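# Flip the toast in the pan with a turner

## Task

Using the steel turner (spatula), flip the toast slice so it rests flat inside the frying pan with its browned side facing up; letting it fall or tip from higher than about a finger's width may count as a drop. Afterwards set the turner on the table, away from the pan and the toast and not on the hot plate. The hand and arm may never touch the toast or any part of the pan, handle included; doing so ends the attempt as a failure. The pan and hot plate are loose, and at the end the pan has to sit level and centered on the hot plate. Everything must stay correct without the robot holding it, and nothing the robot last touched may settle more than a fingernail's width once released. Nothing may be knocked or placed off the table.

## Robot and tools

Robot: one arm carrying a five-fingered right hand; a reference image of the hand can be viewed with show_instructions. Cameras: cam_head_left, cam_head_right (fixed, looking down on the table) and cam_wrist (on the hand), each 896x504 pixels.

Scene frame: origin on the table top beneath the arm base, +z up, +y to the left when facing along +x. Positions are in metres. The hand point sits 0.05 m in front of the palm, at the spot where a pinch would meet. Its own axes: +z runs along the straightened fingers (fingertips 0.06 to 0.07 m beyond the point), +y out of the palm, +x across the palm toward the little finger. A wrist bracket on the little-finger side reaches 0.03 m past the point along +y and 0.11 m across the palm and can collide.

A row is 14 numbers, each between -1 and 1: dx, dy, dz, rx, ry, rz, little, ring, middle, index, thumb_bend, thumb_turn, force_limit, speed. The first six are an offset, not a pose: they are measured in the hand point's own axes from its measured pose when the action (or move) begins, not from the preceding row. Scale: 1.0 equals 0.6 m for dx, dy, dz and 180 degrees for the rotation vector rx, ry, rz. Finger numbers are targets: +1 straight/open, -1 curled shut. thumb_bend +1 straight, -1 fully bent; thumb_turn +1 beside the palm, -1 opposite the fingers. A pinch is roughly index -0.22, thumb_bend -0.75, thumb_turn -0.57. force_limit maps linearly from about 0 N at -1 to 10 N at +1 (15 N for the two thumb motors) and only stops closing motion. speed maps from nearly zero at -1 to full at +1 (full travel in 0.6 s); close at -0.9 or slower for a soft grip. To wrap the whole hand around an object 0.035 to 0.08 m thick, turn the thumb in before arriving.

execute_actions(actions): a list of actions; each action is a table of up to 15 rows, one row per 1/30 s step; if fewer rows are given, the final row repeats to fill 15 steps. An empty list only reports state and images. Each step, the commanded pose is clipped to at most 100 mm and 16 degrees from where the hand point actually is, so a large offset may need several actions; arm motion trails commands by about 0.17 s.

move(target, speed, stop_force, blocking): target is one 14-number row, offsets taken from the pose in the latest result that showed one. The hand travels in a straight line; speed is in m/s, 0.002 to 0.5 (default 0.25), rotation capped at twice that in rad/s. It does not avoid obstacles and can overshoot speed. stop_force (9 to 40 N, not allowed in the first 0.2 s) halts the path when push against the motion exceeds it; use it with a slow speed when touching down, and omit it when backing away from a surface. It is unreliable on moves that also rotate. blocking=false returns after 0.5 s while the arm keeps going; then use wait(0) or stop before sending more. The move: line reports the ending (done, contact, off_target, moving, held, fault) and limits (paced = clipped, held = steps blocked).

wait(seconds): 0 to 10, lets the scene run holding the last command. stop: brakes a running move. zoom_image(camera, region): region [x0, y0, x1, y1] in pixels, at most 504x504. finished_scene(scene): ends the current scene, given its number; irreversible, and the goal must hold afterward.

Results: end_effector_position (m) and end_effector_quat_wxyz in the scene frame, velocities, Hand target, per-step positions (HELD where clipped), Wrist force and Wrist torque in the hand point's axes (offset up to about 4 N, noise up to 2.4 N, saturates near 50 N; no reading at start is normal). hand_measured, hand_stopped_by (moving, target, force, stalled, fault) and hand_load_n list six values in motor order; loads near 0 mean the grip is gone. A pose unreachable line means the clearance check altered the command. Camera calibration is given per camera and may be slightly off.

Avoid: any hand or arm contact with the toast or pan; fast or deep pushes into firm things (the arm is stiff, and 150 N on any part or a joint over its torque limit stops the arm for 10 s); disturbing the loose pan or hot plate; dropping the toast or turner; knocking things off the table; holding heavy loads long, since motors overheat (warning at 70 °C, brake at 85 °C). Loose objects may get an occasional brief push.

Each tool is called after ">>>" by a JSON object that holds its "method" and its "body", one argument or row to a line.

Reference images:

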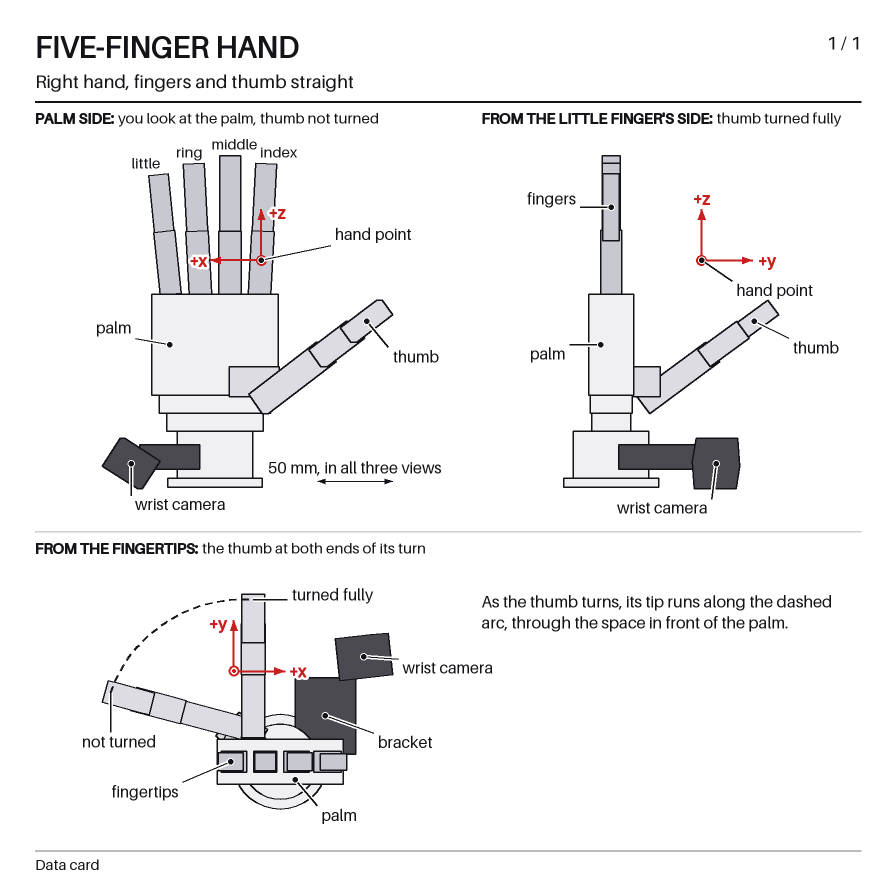

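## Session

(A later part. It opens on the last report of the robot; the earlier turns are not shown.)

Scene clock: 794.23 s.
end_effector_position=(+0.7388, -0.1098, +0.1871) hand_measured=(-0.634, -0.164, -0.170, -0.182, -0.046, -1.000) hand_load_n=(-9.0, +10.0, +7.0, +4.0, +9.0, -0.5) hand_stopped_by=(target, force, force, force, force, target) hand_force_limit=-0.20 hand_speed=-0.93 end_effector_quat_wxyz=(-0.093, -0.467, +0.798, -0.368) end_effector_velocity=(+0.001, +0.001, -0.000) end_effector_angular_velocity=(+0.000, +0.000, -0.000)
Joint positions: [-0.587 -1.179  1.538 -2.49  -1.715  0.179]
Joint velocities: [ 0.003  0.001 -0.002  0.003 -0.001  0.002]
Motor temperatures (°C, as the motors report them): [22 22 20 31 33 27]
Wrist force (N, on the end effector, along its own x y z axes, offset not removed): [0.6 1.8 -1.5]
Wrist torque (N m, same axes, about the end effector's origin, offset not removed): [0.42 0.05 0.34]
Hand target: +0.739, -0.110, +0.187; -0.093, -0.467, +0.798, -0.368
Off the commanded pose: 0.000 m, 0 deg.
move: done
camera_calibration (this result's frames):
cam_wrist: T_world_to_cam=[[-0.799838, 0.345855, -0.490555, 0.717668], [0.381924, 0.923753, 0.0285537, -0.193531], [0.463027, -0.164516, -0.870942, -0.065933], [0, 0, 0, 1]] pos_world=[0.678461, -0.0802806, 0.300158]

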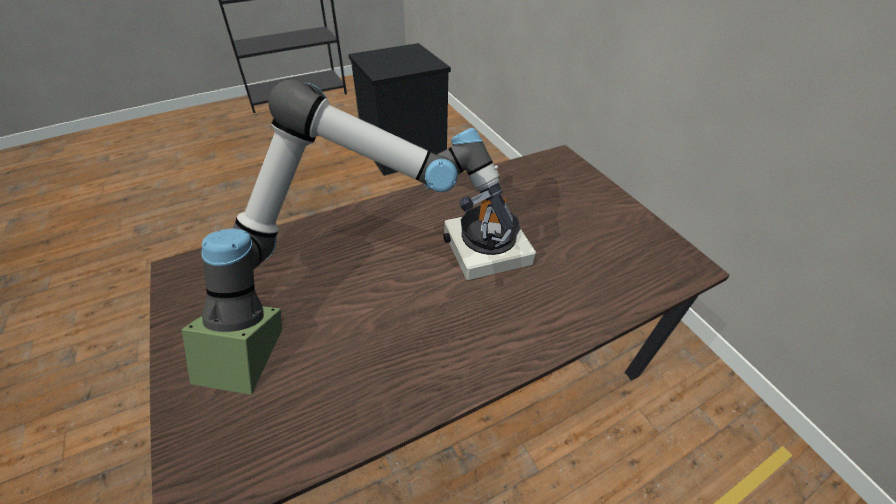

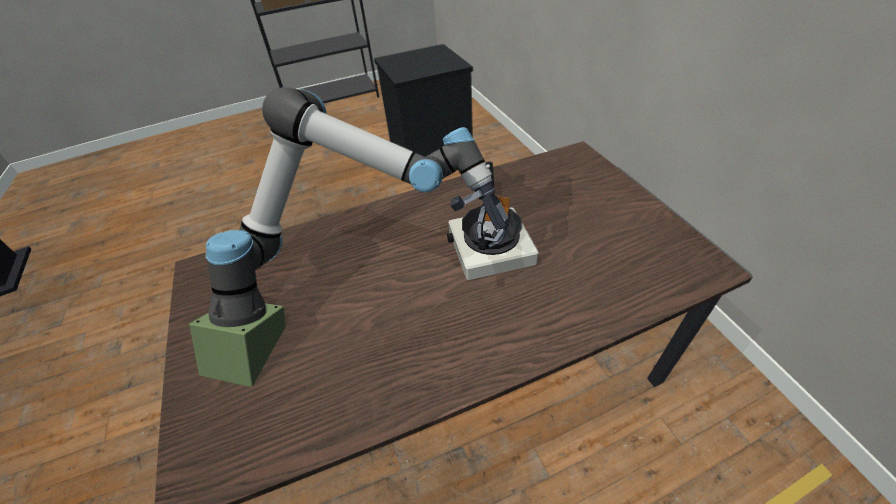

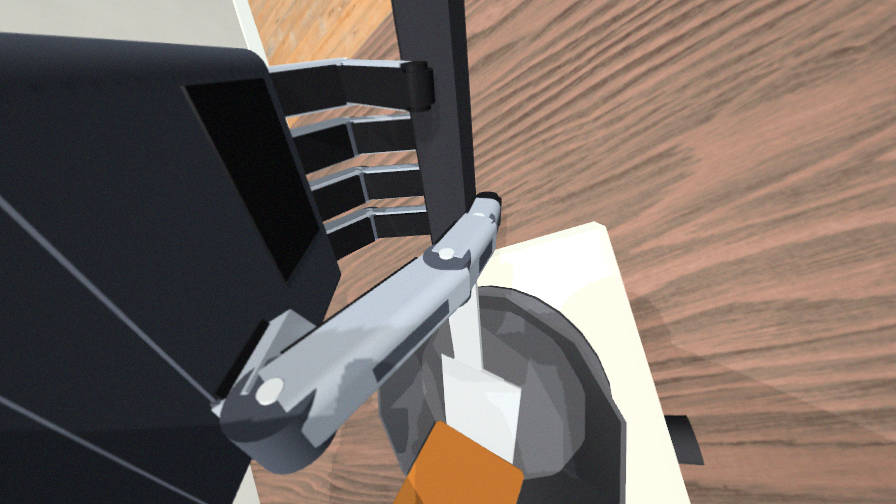

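>>> {"method": "move", "body": {
  "target": [-0.00664,-0.00227,-0.00464,0,0,0,-0.63,-0.7,-0.62,-0.62,-0.42,-1,-0.2,-0.93],
  "speed": 0.006
}}

>>> {"method": "zoom_image", "body": {
  "camera": "cam_wrist",
  "region": [340, 254, 690, 504]
}}

Scene clock: 797.47 s.
end_effector_position=(+0.7414, -0.1057, +0.1878) hand_measured=(-0.634, -0.164, -0.170, -0.182, -0.046, -1.000) hand_load_n=(-10.0, +10.0, +7.0, +4.5, +9.0, +0.0) hand_stopped_by=(target, force, force, force, force, target) hand_force_limit=-0.20 hand_speed=-0.93 end_effector_quat_wxyz=(-0.093, -0.467, +0.798, -0.368) end_effector_velocity=(+0.000, +0.001, -0.001) end_effector_angular_velocity=(+0.001, +0.001, -0.000)
Joint positions: [-0.581 -1.178  1.529 -2.48  -1.718  0.184]
Joint velocities: [ 0.001  0.001 -0.001  0.001 -0.     0.001]
Motor temperatures (°C, as the motors report them): [22 22 20 31 33 27]
Wrist force (N, on the end effector, along its own x y z axes, offset not removed): [0.5 2.0 -0.8]
Wrist torque (N m, same axes, about the end effector's origin, offset not removed): [0.44 0.06 0.34]
Hand target: +0.741, -0.106, +0.188; -0.093, -0.467, +0.798, -0.368
Off the commanded pose: 0.000 m, 0 deg.
move: done
camera_calibration (this result's frames):
cam_wrist: T_world_to_cam=[[-0.799838, 0.345854, -0.490556, 0.718731], [0.381919, 0.923755, 0.0285615, -0.198373], [0.463031, -0.164508, -0.870942, -0.0659019], [0, 0, 0, 1]] pos_world=[0.681145, -0.0761696, 0.300847]

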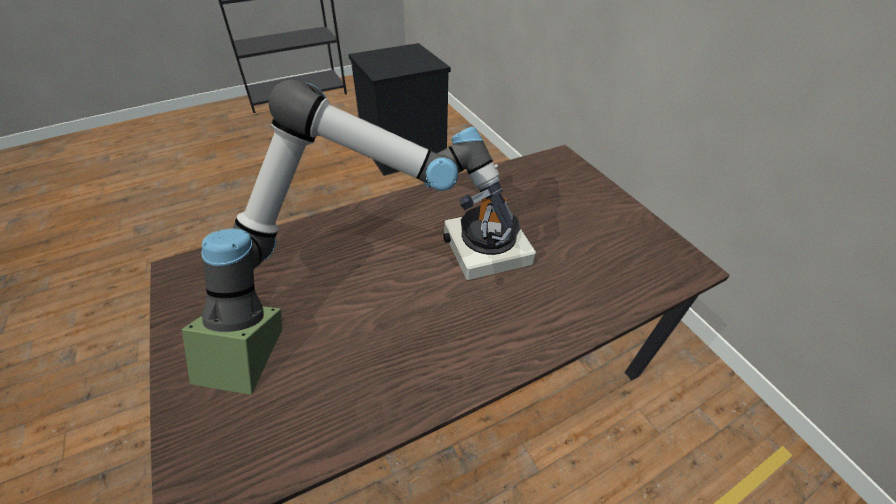

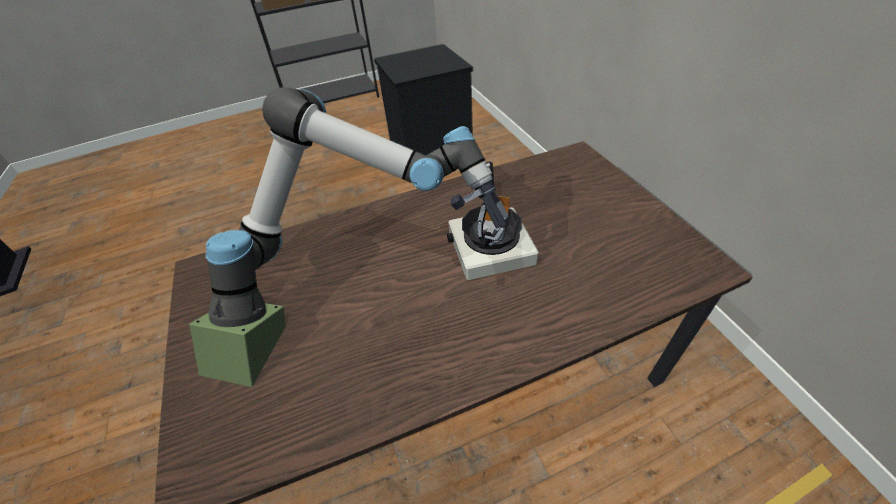

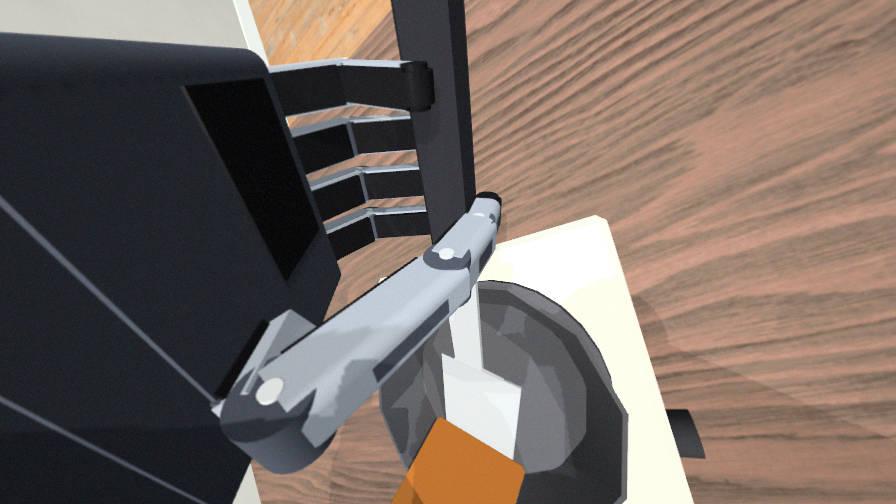

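Region (340, 254, 690, 504) of cam_wrist's 896x504 image, scaled by 1.440, with more detail than that image has; it fills the top 360 rows of this view, and the rest is white.

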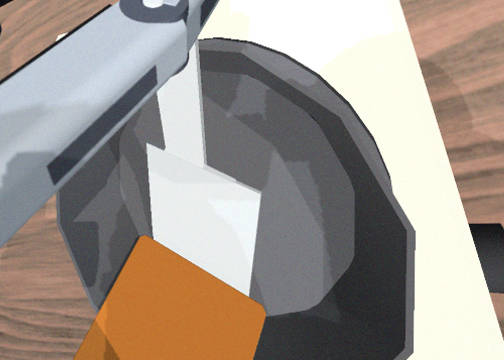

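>>> {"method": "move", "body": {
  "target": [-0.00408,-0.00126,-0.00264,0,0,0,-0.63,-0.7,-0.62,-0.62,-0.42,-1,-0.2,-0.93],
  "speed": 0.004
}}

>>> {"method": "zoom_image", "body": {
  "camera": "cam_wrist",
  "region": [340, 254, 690, 504]
}}

Scene clock: 801.50 s.
end_effector_position=(+0.7431, -0.1032, +0.1881) hand_measured=(-0.634, -0.164, -0.170, -0.182, -0.046, -1.000) hand_load_n=(-10.0, +9.5, +7.0, +4.5, +9.0, +0.0) hand_stopped_by=(target, force, force, force, force, target) hand_force_limit=-0.20 hand_speed=-0.93 end_effector_quat_wxyz=(-0.093, -0.467, +0.798, -0.368) end_effector_velocity=(+0.001, +0.001, +0.000) end_effector_angular_velocity=(-0.000, -0.002, -0.001)
Joint positions: [-0.577 -1.178  1.524 -2.475 -1.72   0.188]
Joint velocities: [ 0.001 -0.    -0.001  0.    -0.001  0.003]
Motor temperatures (°C, as the motors report them): [22 22 20 31 33 27]
Wrist force (N, on the end effector, along its own x y z axes, offset not removed): [1.5 0.9 0.7]
Wrist torque (N m, same axes, about the end effector's origin, offset not removed): [0.14 -0.12 0.26]
Hand target: +0.743, -0.103, +0.188; -0.093, -0.467, +0.798, -0.368
Off the commanded pose: 0.000 m, 0 deg.
move: done
camera_calibration (this result's frames):
cam_wrist: T_world_to_cam=[[-0.799837, 0.345853, -0.490557, 0.71931], [0.381916, 0.923756, 0.0285659, -0.201265], [0.463034, -0.164503, -0.870941, -0.0659855], [0, 0, 0, 1]] pos_world=[0.68275, -0.073711, 0.301142]

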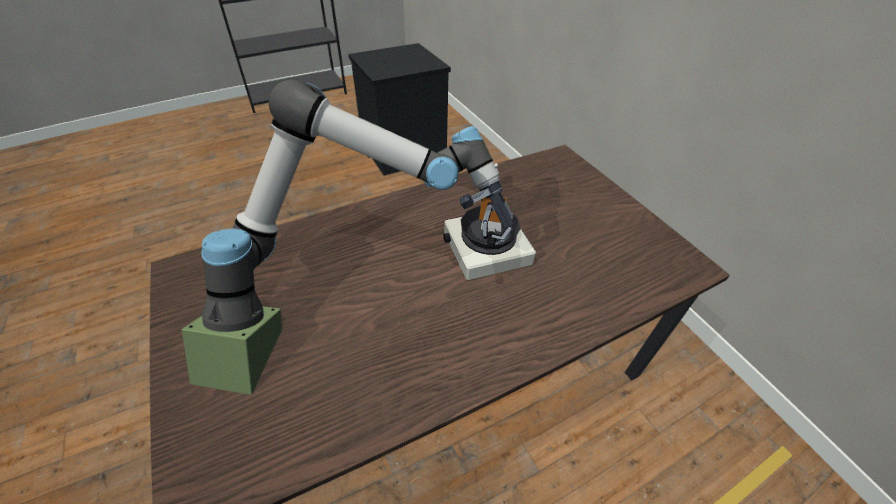

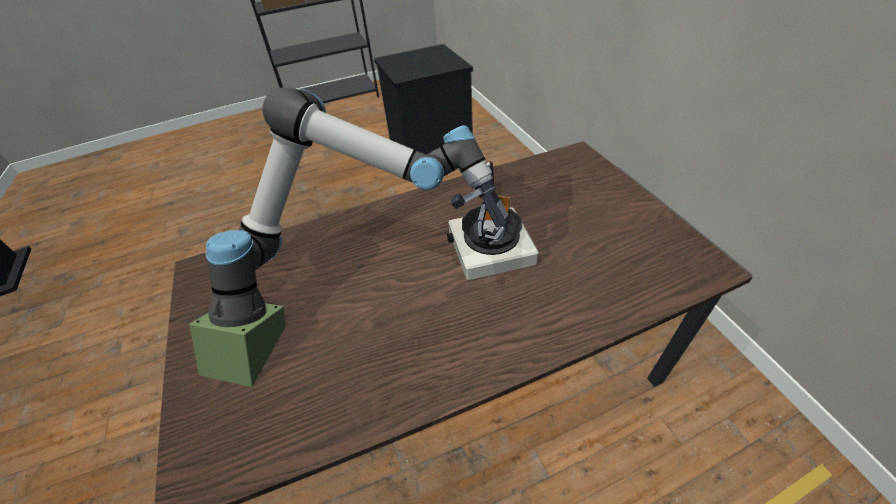

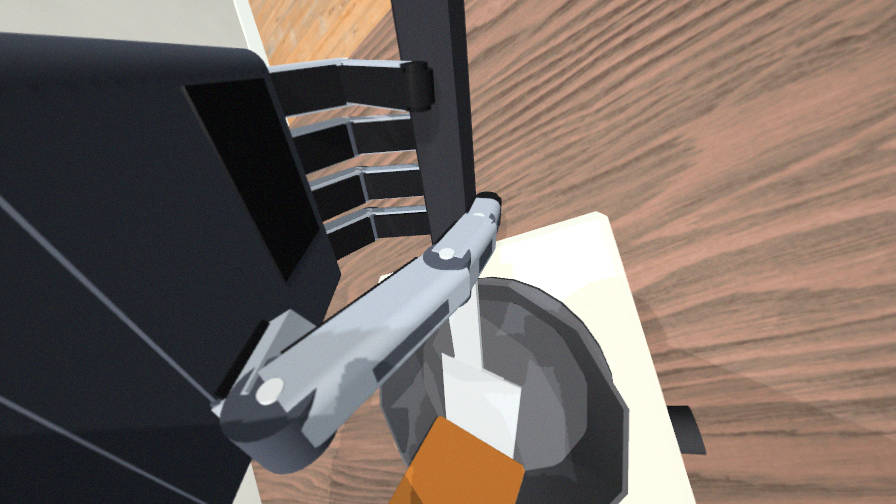

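Region (340, 254, 690, 504) of cam_wrist's 896x504 image, scaled by 1.440, with more detail than that image has; it fills the top 360 rows of this view, and the rest is white.

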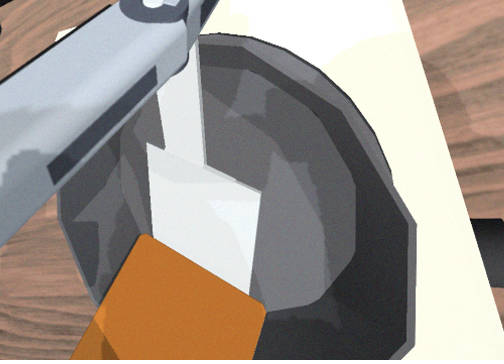

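>>> {"method": "move", "body": {
  "target": [-0.00392,-0.00143,-0.00288,0,0,0,-0.63,-0.7,-0.62,-0.62,-0.42,-1,-0.2,-0.93],
  "speed": 0.004
}}

>>> {"method": "zoom_image", "body": {
  "camera": "cam_wrist",
  "region": [340, 254, 690, 504]
}}

>>> {"method": "zoom_image", "body": {
  "camera": "cam_head_left",
  "region": [430, 150, 560, 290]
}}

Scene clock: 805.77 s.
end_effector_position=(+0.7447, -0.1008, +0.1886) hand_measured=(-0.634, -0.164, -0.170, -0.182, -0.046, -1.000) hand_load_n=(-10.5, +9.5, +7.0, +5.0, +8.5, +0.0) hand_stopped_by=(target, force, force, force, force, target) hand_force_limit=-0.20 hand_speed=-0.93 end_effector_quat_wxyz=(-0.093, -0.467, +0.798, -0.368) end_effector_velocity=(+0.001, +0.001, +0.000) end_effector_angular_velocity=(+0.000, -0.000, -0.000)
Joint positions: [-0.573 -1.178  1.518 -2.469 -1.722  0.191]
Joint velocities: [ 0.001  0.    -0.002  0.002 -0.     0.001]
Motor temperatures (°C, as the motors report them): [22 22 20 31 33 27]
Wrist force (N, on the end effector, along its own x y z axes, offset not removed): [0.5 3.7 1.7]
Wrist torque (N m, same axes, about the end effector's origin, offset not removed): [0.53 -0.05 0.27]
Hand target: +0.745, -0.101, +0.189; -0.093, -0.467, +0.798, -0.368
Off the commanded pose: 0.000 m, 0 deg.
move: done
camera_calibration (this result's frames):
cam_wrist: T_world_to_cam=[[-0.799838, 0.345852, -0.490557, 0.719986], [0.381912, 0.923757, 0.0285707, -0.204167], [0.463037, -0.164498, -0.870941, -0.0658981], [0, 0, 0, 1]] pos_world=[0.684359, -0.0712477, 0.301634]

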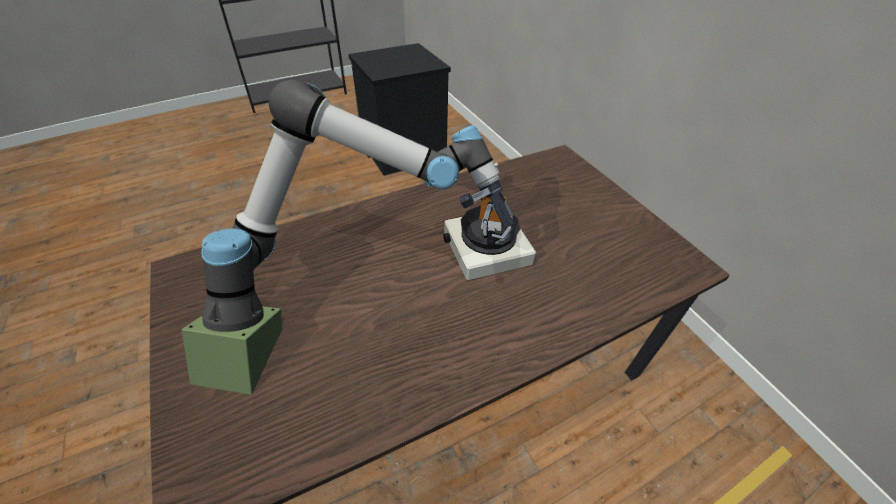

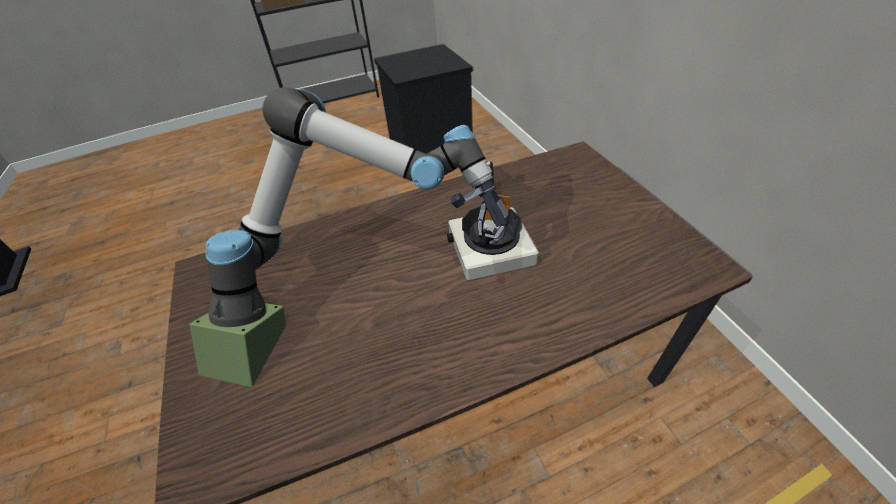

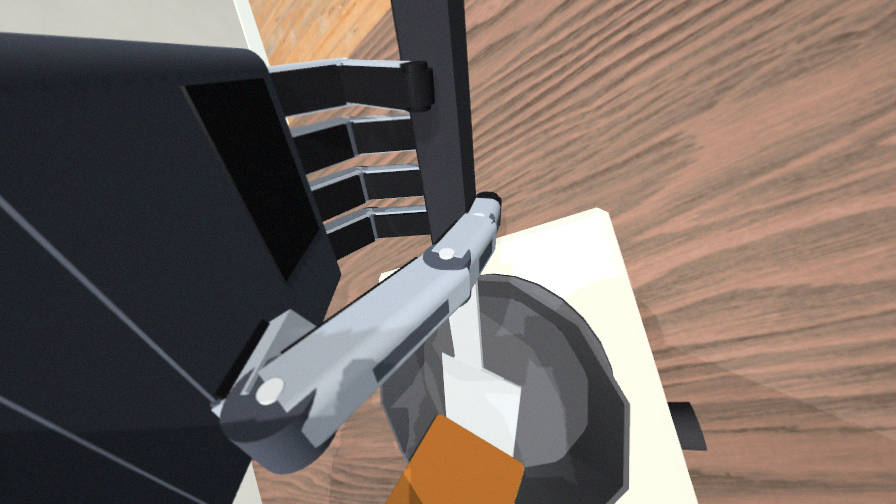

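Region (340, 254, 690, 504) of cam_wrist's 896x504 image, scaled by 1.440, with more detail than that image has; it fills the top 360 rows of this view, and the rest is white.

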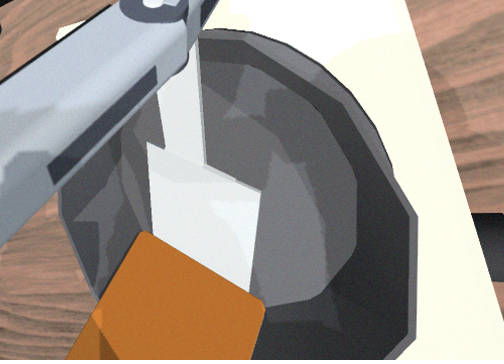

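Region (430, 150, 560, 290) of cam_head_left's 896x504 image, scaled by 3.600, with more detail than that image has; it fills the left 468 columns of this view, and the rest is white.

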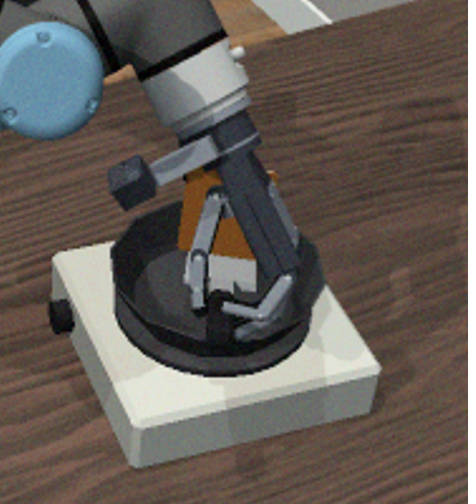

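>>> {"method": "move", "body": {
  "target": [-0.00376,-0.00160,-0.00311,0,0,0,-0.63,-0.7,-0.62,-0.62,-0.42,-1,-0.2,-0.93],
  "speed": 0.004
}}

>>> {"method": "zoom_image", "body": {
  "camera": "cam_wrist",
  "region": [340, 254, 690, 504]
}}

>>> {"method": "zoom_image", "body": {
  "camera": "cam_head_left",
  "region": [430, 150, 560, 290]
}}

Scene clock: 810.20 s.
end_effector_position=(+0.7463, -0.0983, +0.1893) hand_measured=(-0.634, -0.164, -0.170, -0.182, -0.046, -1.000) hand_load_n=(-10.5, +9.5, +7.0, +5.0, +8.5, +0.0) hand_stopped_by=(target, force, force, force, force, target) hand_force_limit=-0.20 hand_speed=-0.93 end_effector_quat_wxyz=(-0.093, -0.467, +0.798, -0.368) end_effector_velocity=(+0.001, +0.000, +0.000) end_effector_angular_velocity=(-0.000, +0.001, +0.002)
Joint positions: [-0.569 -1.177  1.512 -2.463 -1.724  0.194]
Joint velocities: [ 0.001  0.001 -0.002  0.001 -0.    -0.001]
Motor temperatures (°C, as the motors report them): [22 22 20 31 33 27]
Wrist force (N, on the end effector, along its own x y z axes, offset not removed): [0.7 3.4 -0.3]
Wrist torque (N m, same axes, about the end effector's origin, offset not removed): [0.57 0.02 0.32]
Hand target: +0.746, -0.098, +0.189; -0.093, -0.467, +0.798, -0.368
Off the commanded pose: 0.000 m, 0 deg.
move: done
camera_calibration (this result's frames):
cam_wrist: T_world_to_cam=[[-0.799837, 0.345851, -0.490559, 0.72076], [0.381908, 0.923758, 0.0285766, -0.207076], [0.463042, -0.164492, -0.870939, -0.0656462], [0, 0, 0, 1]] pos_world=[0.685971, -0.0687858, 0.302319]

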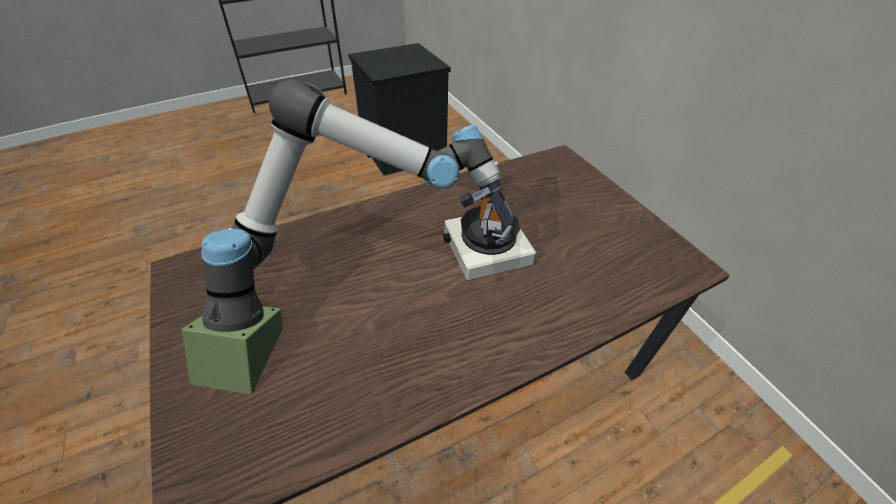

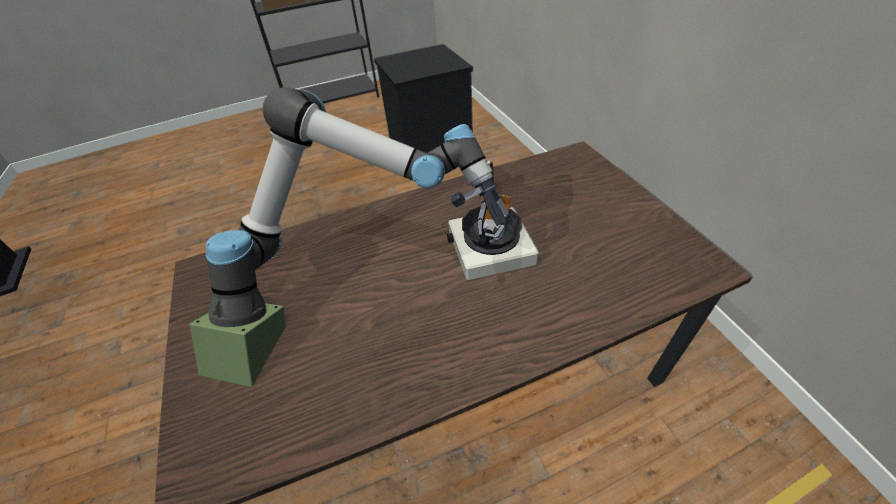

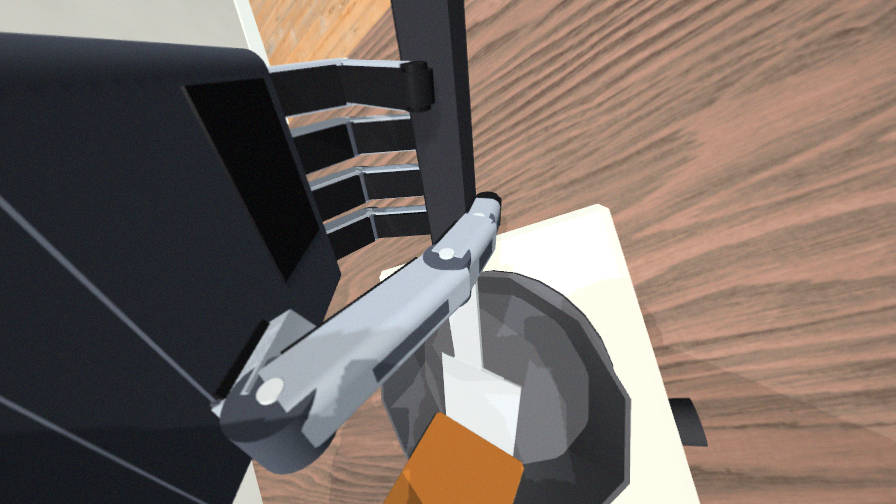

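Region (340, 254, 690, 504) of cam_wrist's 896x504 image, scaled by 1.440, with more detail than that image has; it fills the top 360 rows of this view, and the rest is white.

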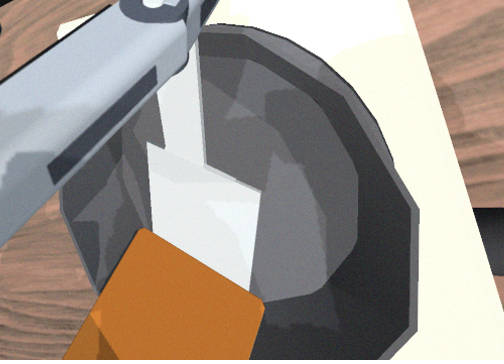

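Region (430, 150, 560, 290) of cam_head_left's 896x504 image, scaled by 3.600, with more detail than that image has; it fills the left 468 columns of this view, and the rest is white.

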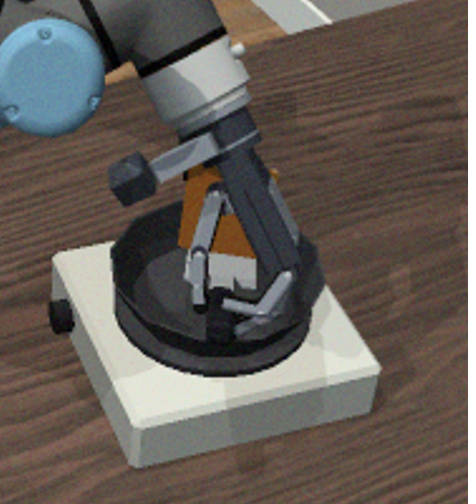

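>>> {"method": "move", "body": {
  "target": [-0.00143,0.01336,-0.01159,-0.00821,0.00837,0.01185,-0.63,-0.7,-0.62,-0.62,-0.42,-1,-0.2,-0.93],
  "speed": 0.015
}}

>>> {"method": "zoom_image", "body": {
  "camera": "cam_wrist",
  "region": [340, 254, 690, 504]
}}

>>> {"method": "zoom_image", "body": {
  "camera": "cam_head_left",
  "region": [430, 150, 560, 290]
}}

Scene clock: 817.73 s.
end_effector_position=(+0.7389, -0.0907, +0.1898) hand_measured=(-0.634, -0.164, -0.170, -0.182, -0.046, -1.000) hand_load_n=(-10.5, +9.5, +7.0, +5.0, +8.5, +0.0) hand_stopped_by=(target, force, force, force, force, target) hand_force_limit=-0.20 hand_speed=-0.93 end_effector_quat_wxyz=(-0.102, -0.447, +0.810, -0.366) end_effector_velocity=(-0.001, +0.001, +0.000) end_effector_angular_velocity=(-0.001, +0.001, -0.003)
Joint positions: [-0.559 -1.192  1.516 -2.42  -1.749  0.245]
Joint velocities: [ 0.002 -0.001  0.     0.004 -0.003  0.003]
Motor temperatures (°C, as the motors report them): [22 22 20 31 33 27]
Wrist force (N, on the end effector, along its own x y z axes, offset not removed): [0.8 2.4 0.0]
Wrist torque (N m, same axes, about the end effector's origin, offset not removed): [0.49 0.04 0.27]
Hand target: +0.739, -0.091, +0.190; -0.102, -0.446, +0.810, -0.366
Off the commanded pose: 0.000 m, 0 deg.
move: done
camera_calibration (this result's frames):
cam_wrist: T_world_to_cam=[[-0.78082, 0.386883, -0.490551, 0.702169], [0.429328, 0.902697, 0.02856, -0.248202], [0.453869, -0.188307, -0.870944, -0.0559382], [0, 0, 0, 1]] pos_world=[0.680217, -0.0581403, 0.30282]

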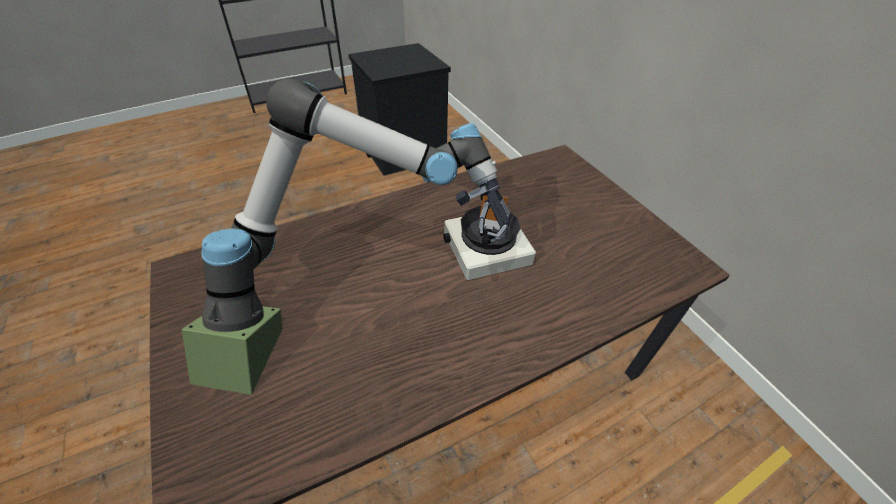

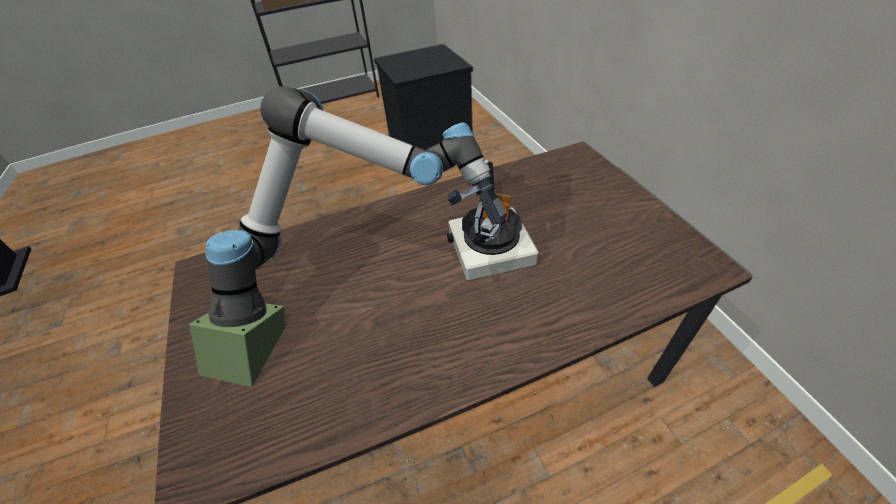

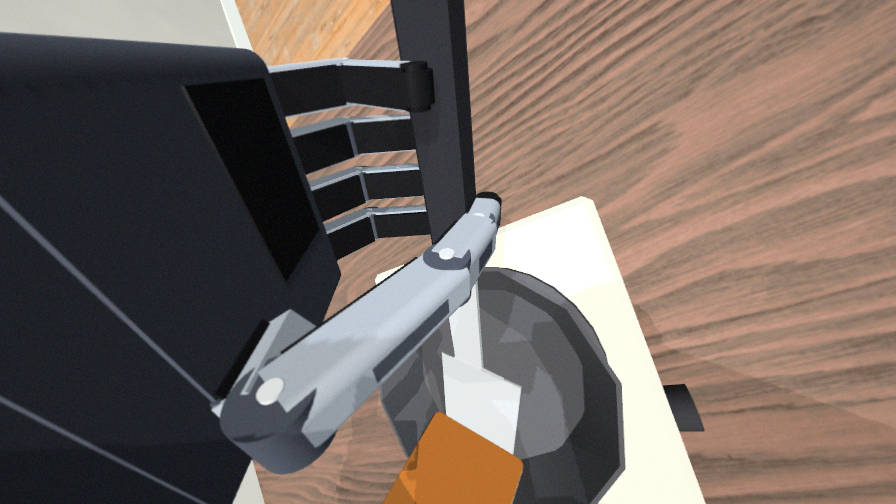

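Region (340, 254, 690, 504) of cam_wrist's 896x504 image, scaled by 1.440, with more detail than that image has; it fills the top 360 rows of this view, and the rest is white.

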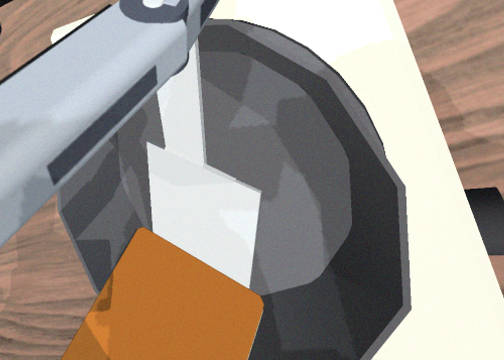

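Region (430, 150, 560, 290) of cam_head_left's 896x504 image, scaled by 3.600, with more detail than that image has; it fills the left 468 columns of this view, and the rest is white.

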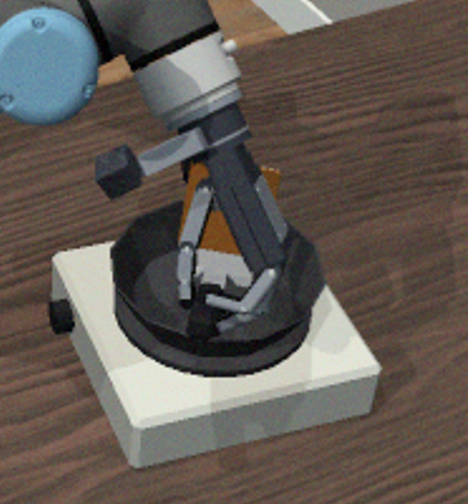

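>>> {"method": "move", "body": {
  "target": [0.01155,0.00269,0.00609,0,0,0,-0.63,-0.7,-0.62,-0.62,-0.42,-1,-0.2,-0.93],
  "speed": 0.006
}}

>>> {"method": "zoom_image", "body": {
  "camera": "cam_wrist",
  "region": [340, 254, 690, 504]
}}

>>> {"method": "zoom_image", "body": {
  "camera": "cam_head_left",
  "region": [430, 150, 560, 290]
}}

Scene clock: 822.97 s.
end_effector_position=(+0.7342, -0.0971, +0.1898) hand_measured=(-0.634, -0.164, -0.170, -0.182, -0.046, -1.000) hand_load_n=(-10.5, +9.5, +7.0, +5.0, +8.5, +0.0) hand_stopped_by=(target, force, force, force, force, target) hand_force_limit=-0.20 hand_speed=-0.93 end_effector_quat_wxyz=(-0.102, -0.447, +0.810, -0.366) end_effector_velocity=(-0.000, -0.001, +0.000) end_effector_angular_velocity=(+0.001, -0.001, -0.000)
Joint positions: [-0.57  -1.195  1.532 -2.434 -1.744  0.235]
Joint velocities: [-0.001  0.     0.001 -0.001  0.001 -0.   ]
Motor temperatures (°C, as the motors report them): [22 22 20 31 33 27]
Wrist force (N, on the end effector, along its own x y z axes, offset not removed): [-0.1 3.1 1.9]
Wrist torque (N m, same axes, about the end effector's origin, offset not removed): [0.34 0.02 0.29]
Hand target: +0.734, -0.097, +0.190; -0.102, -0.447, +0.810, -0.366
Off the commanded pose: 0.000 m, 0 deg.
move: done
camera_calibration (this result's frames):
cam_wrist: T_world_to_cam=[[-0.78082, 0.386886, -0.490549, 0.700998], [0.429337, 0.902693, 0.0285477, -0.240437], [0.45386, -0.188321, -0.870946, -0.055018], [0, 0, 0, 1]] pos_world=[0.675552, -0.0645268, 0.30282]

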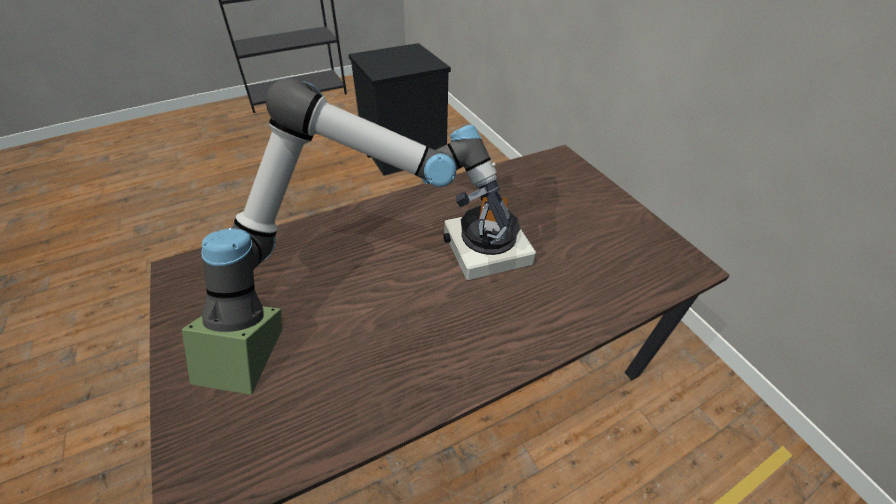

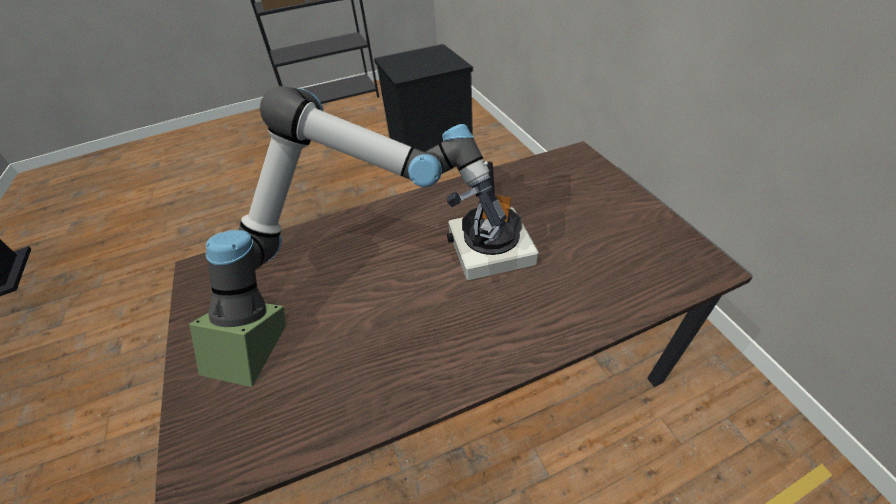

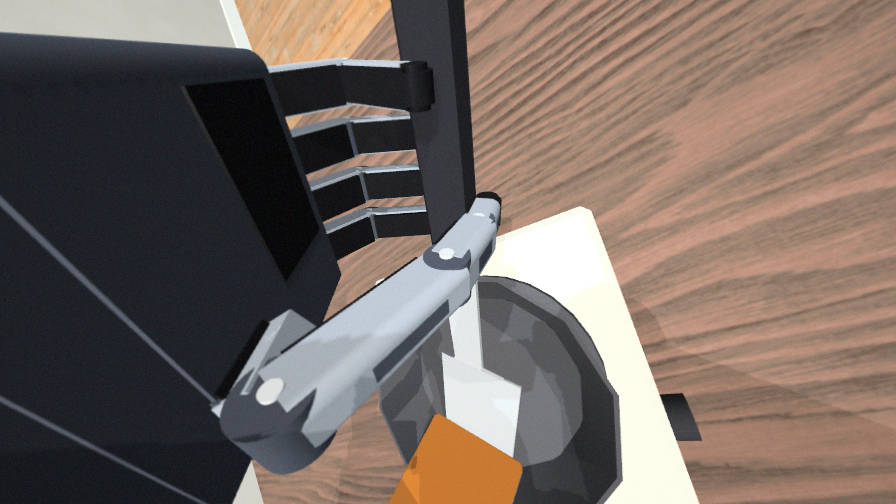

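Region (340, 254, 690, 504) of cam_wrist's 896x504 image, scaled by 1.440, with more detail than that image has; it fills the top 360 rows of this view, and the rest is white.

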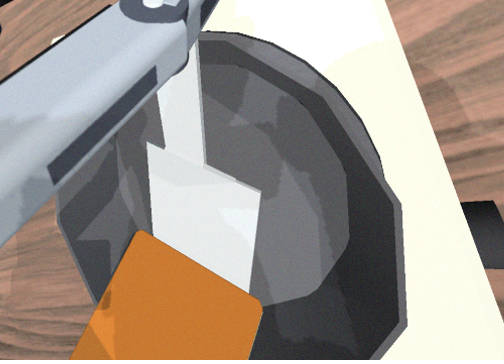

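Region (430, 150, 560, 290) of cam_head_left's 896x504 image, scaled by 3.600, with more detail than that image has; it fills the left 468 columns of this view, and the rest is white.

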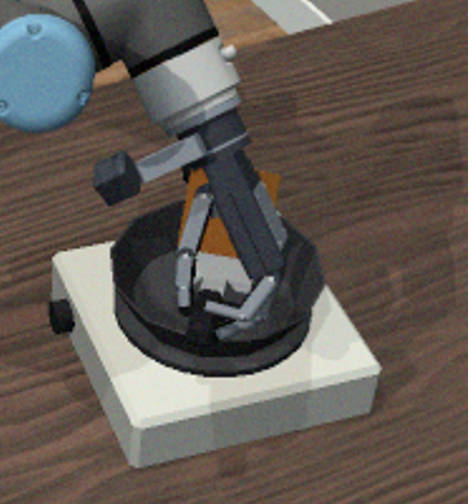

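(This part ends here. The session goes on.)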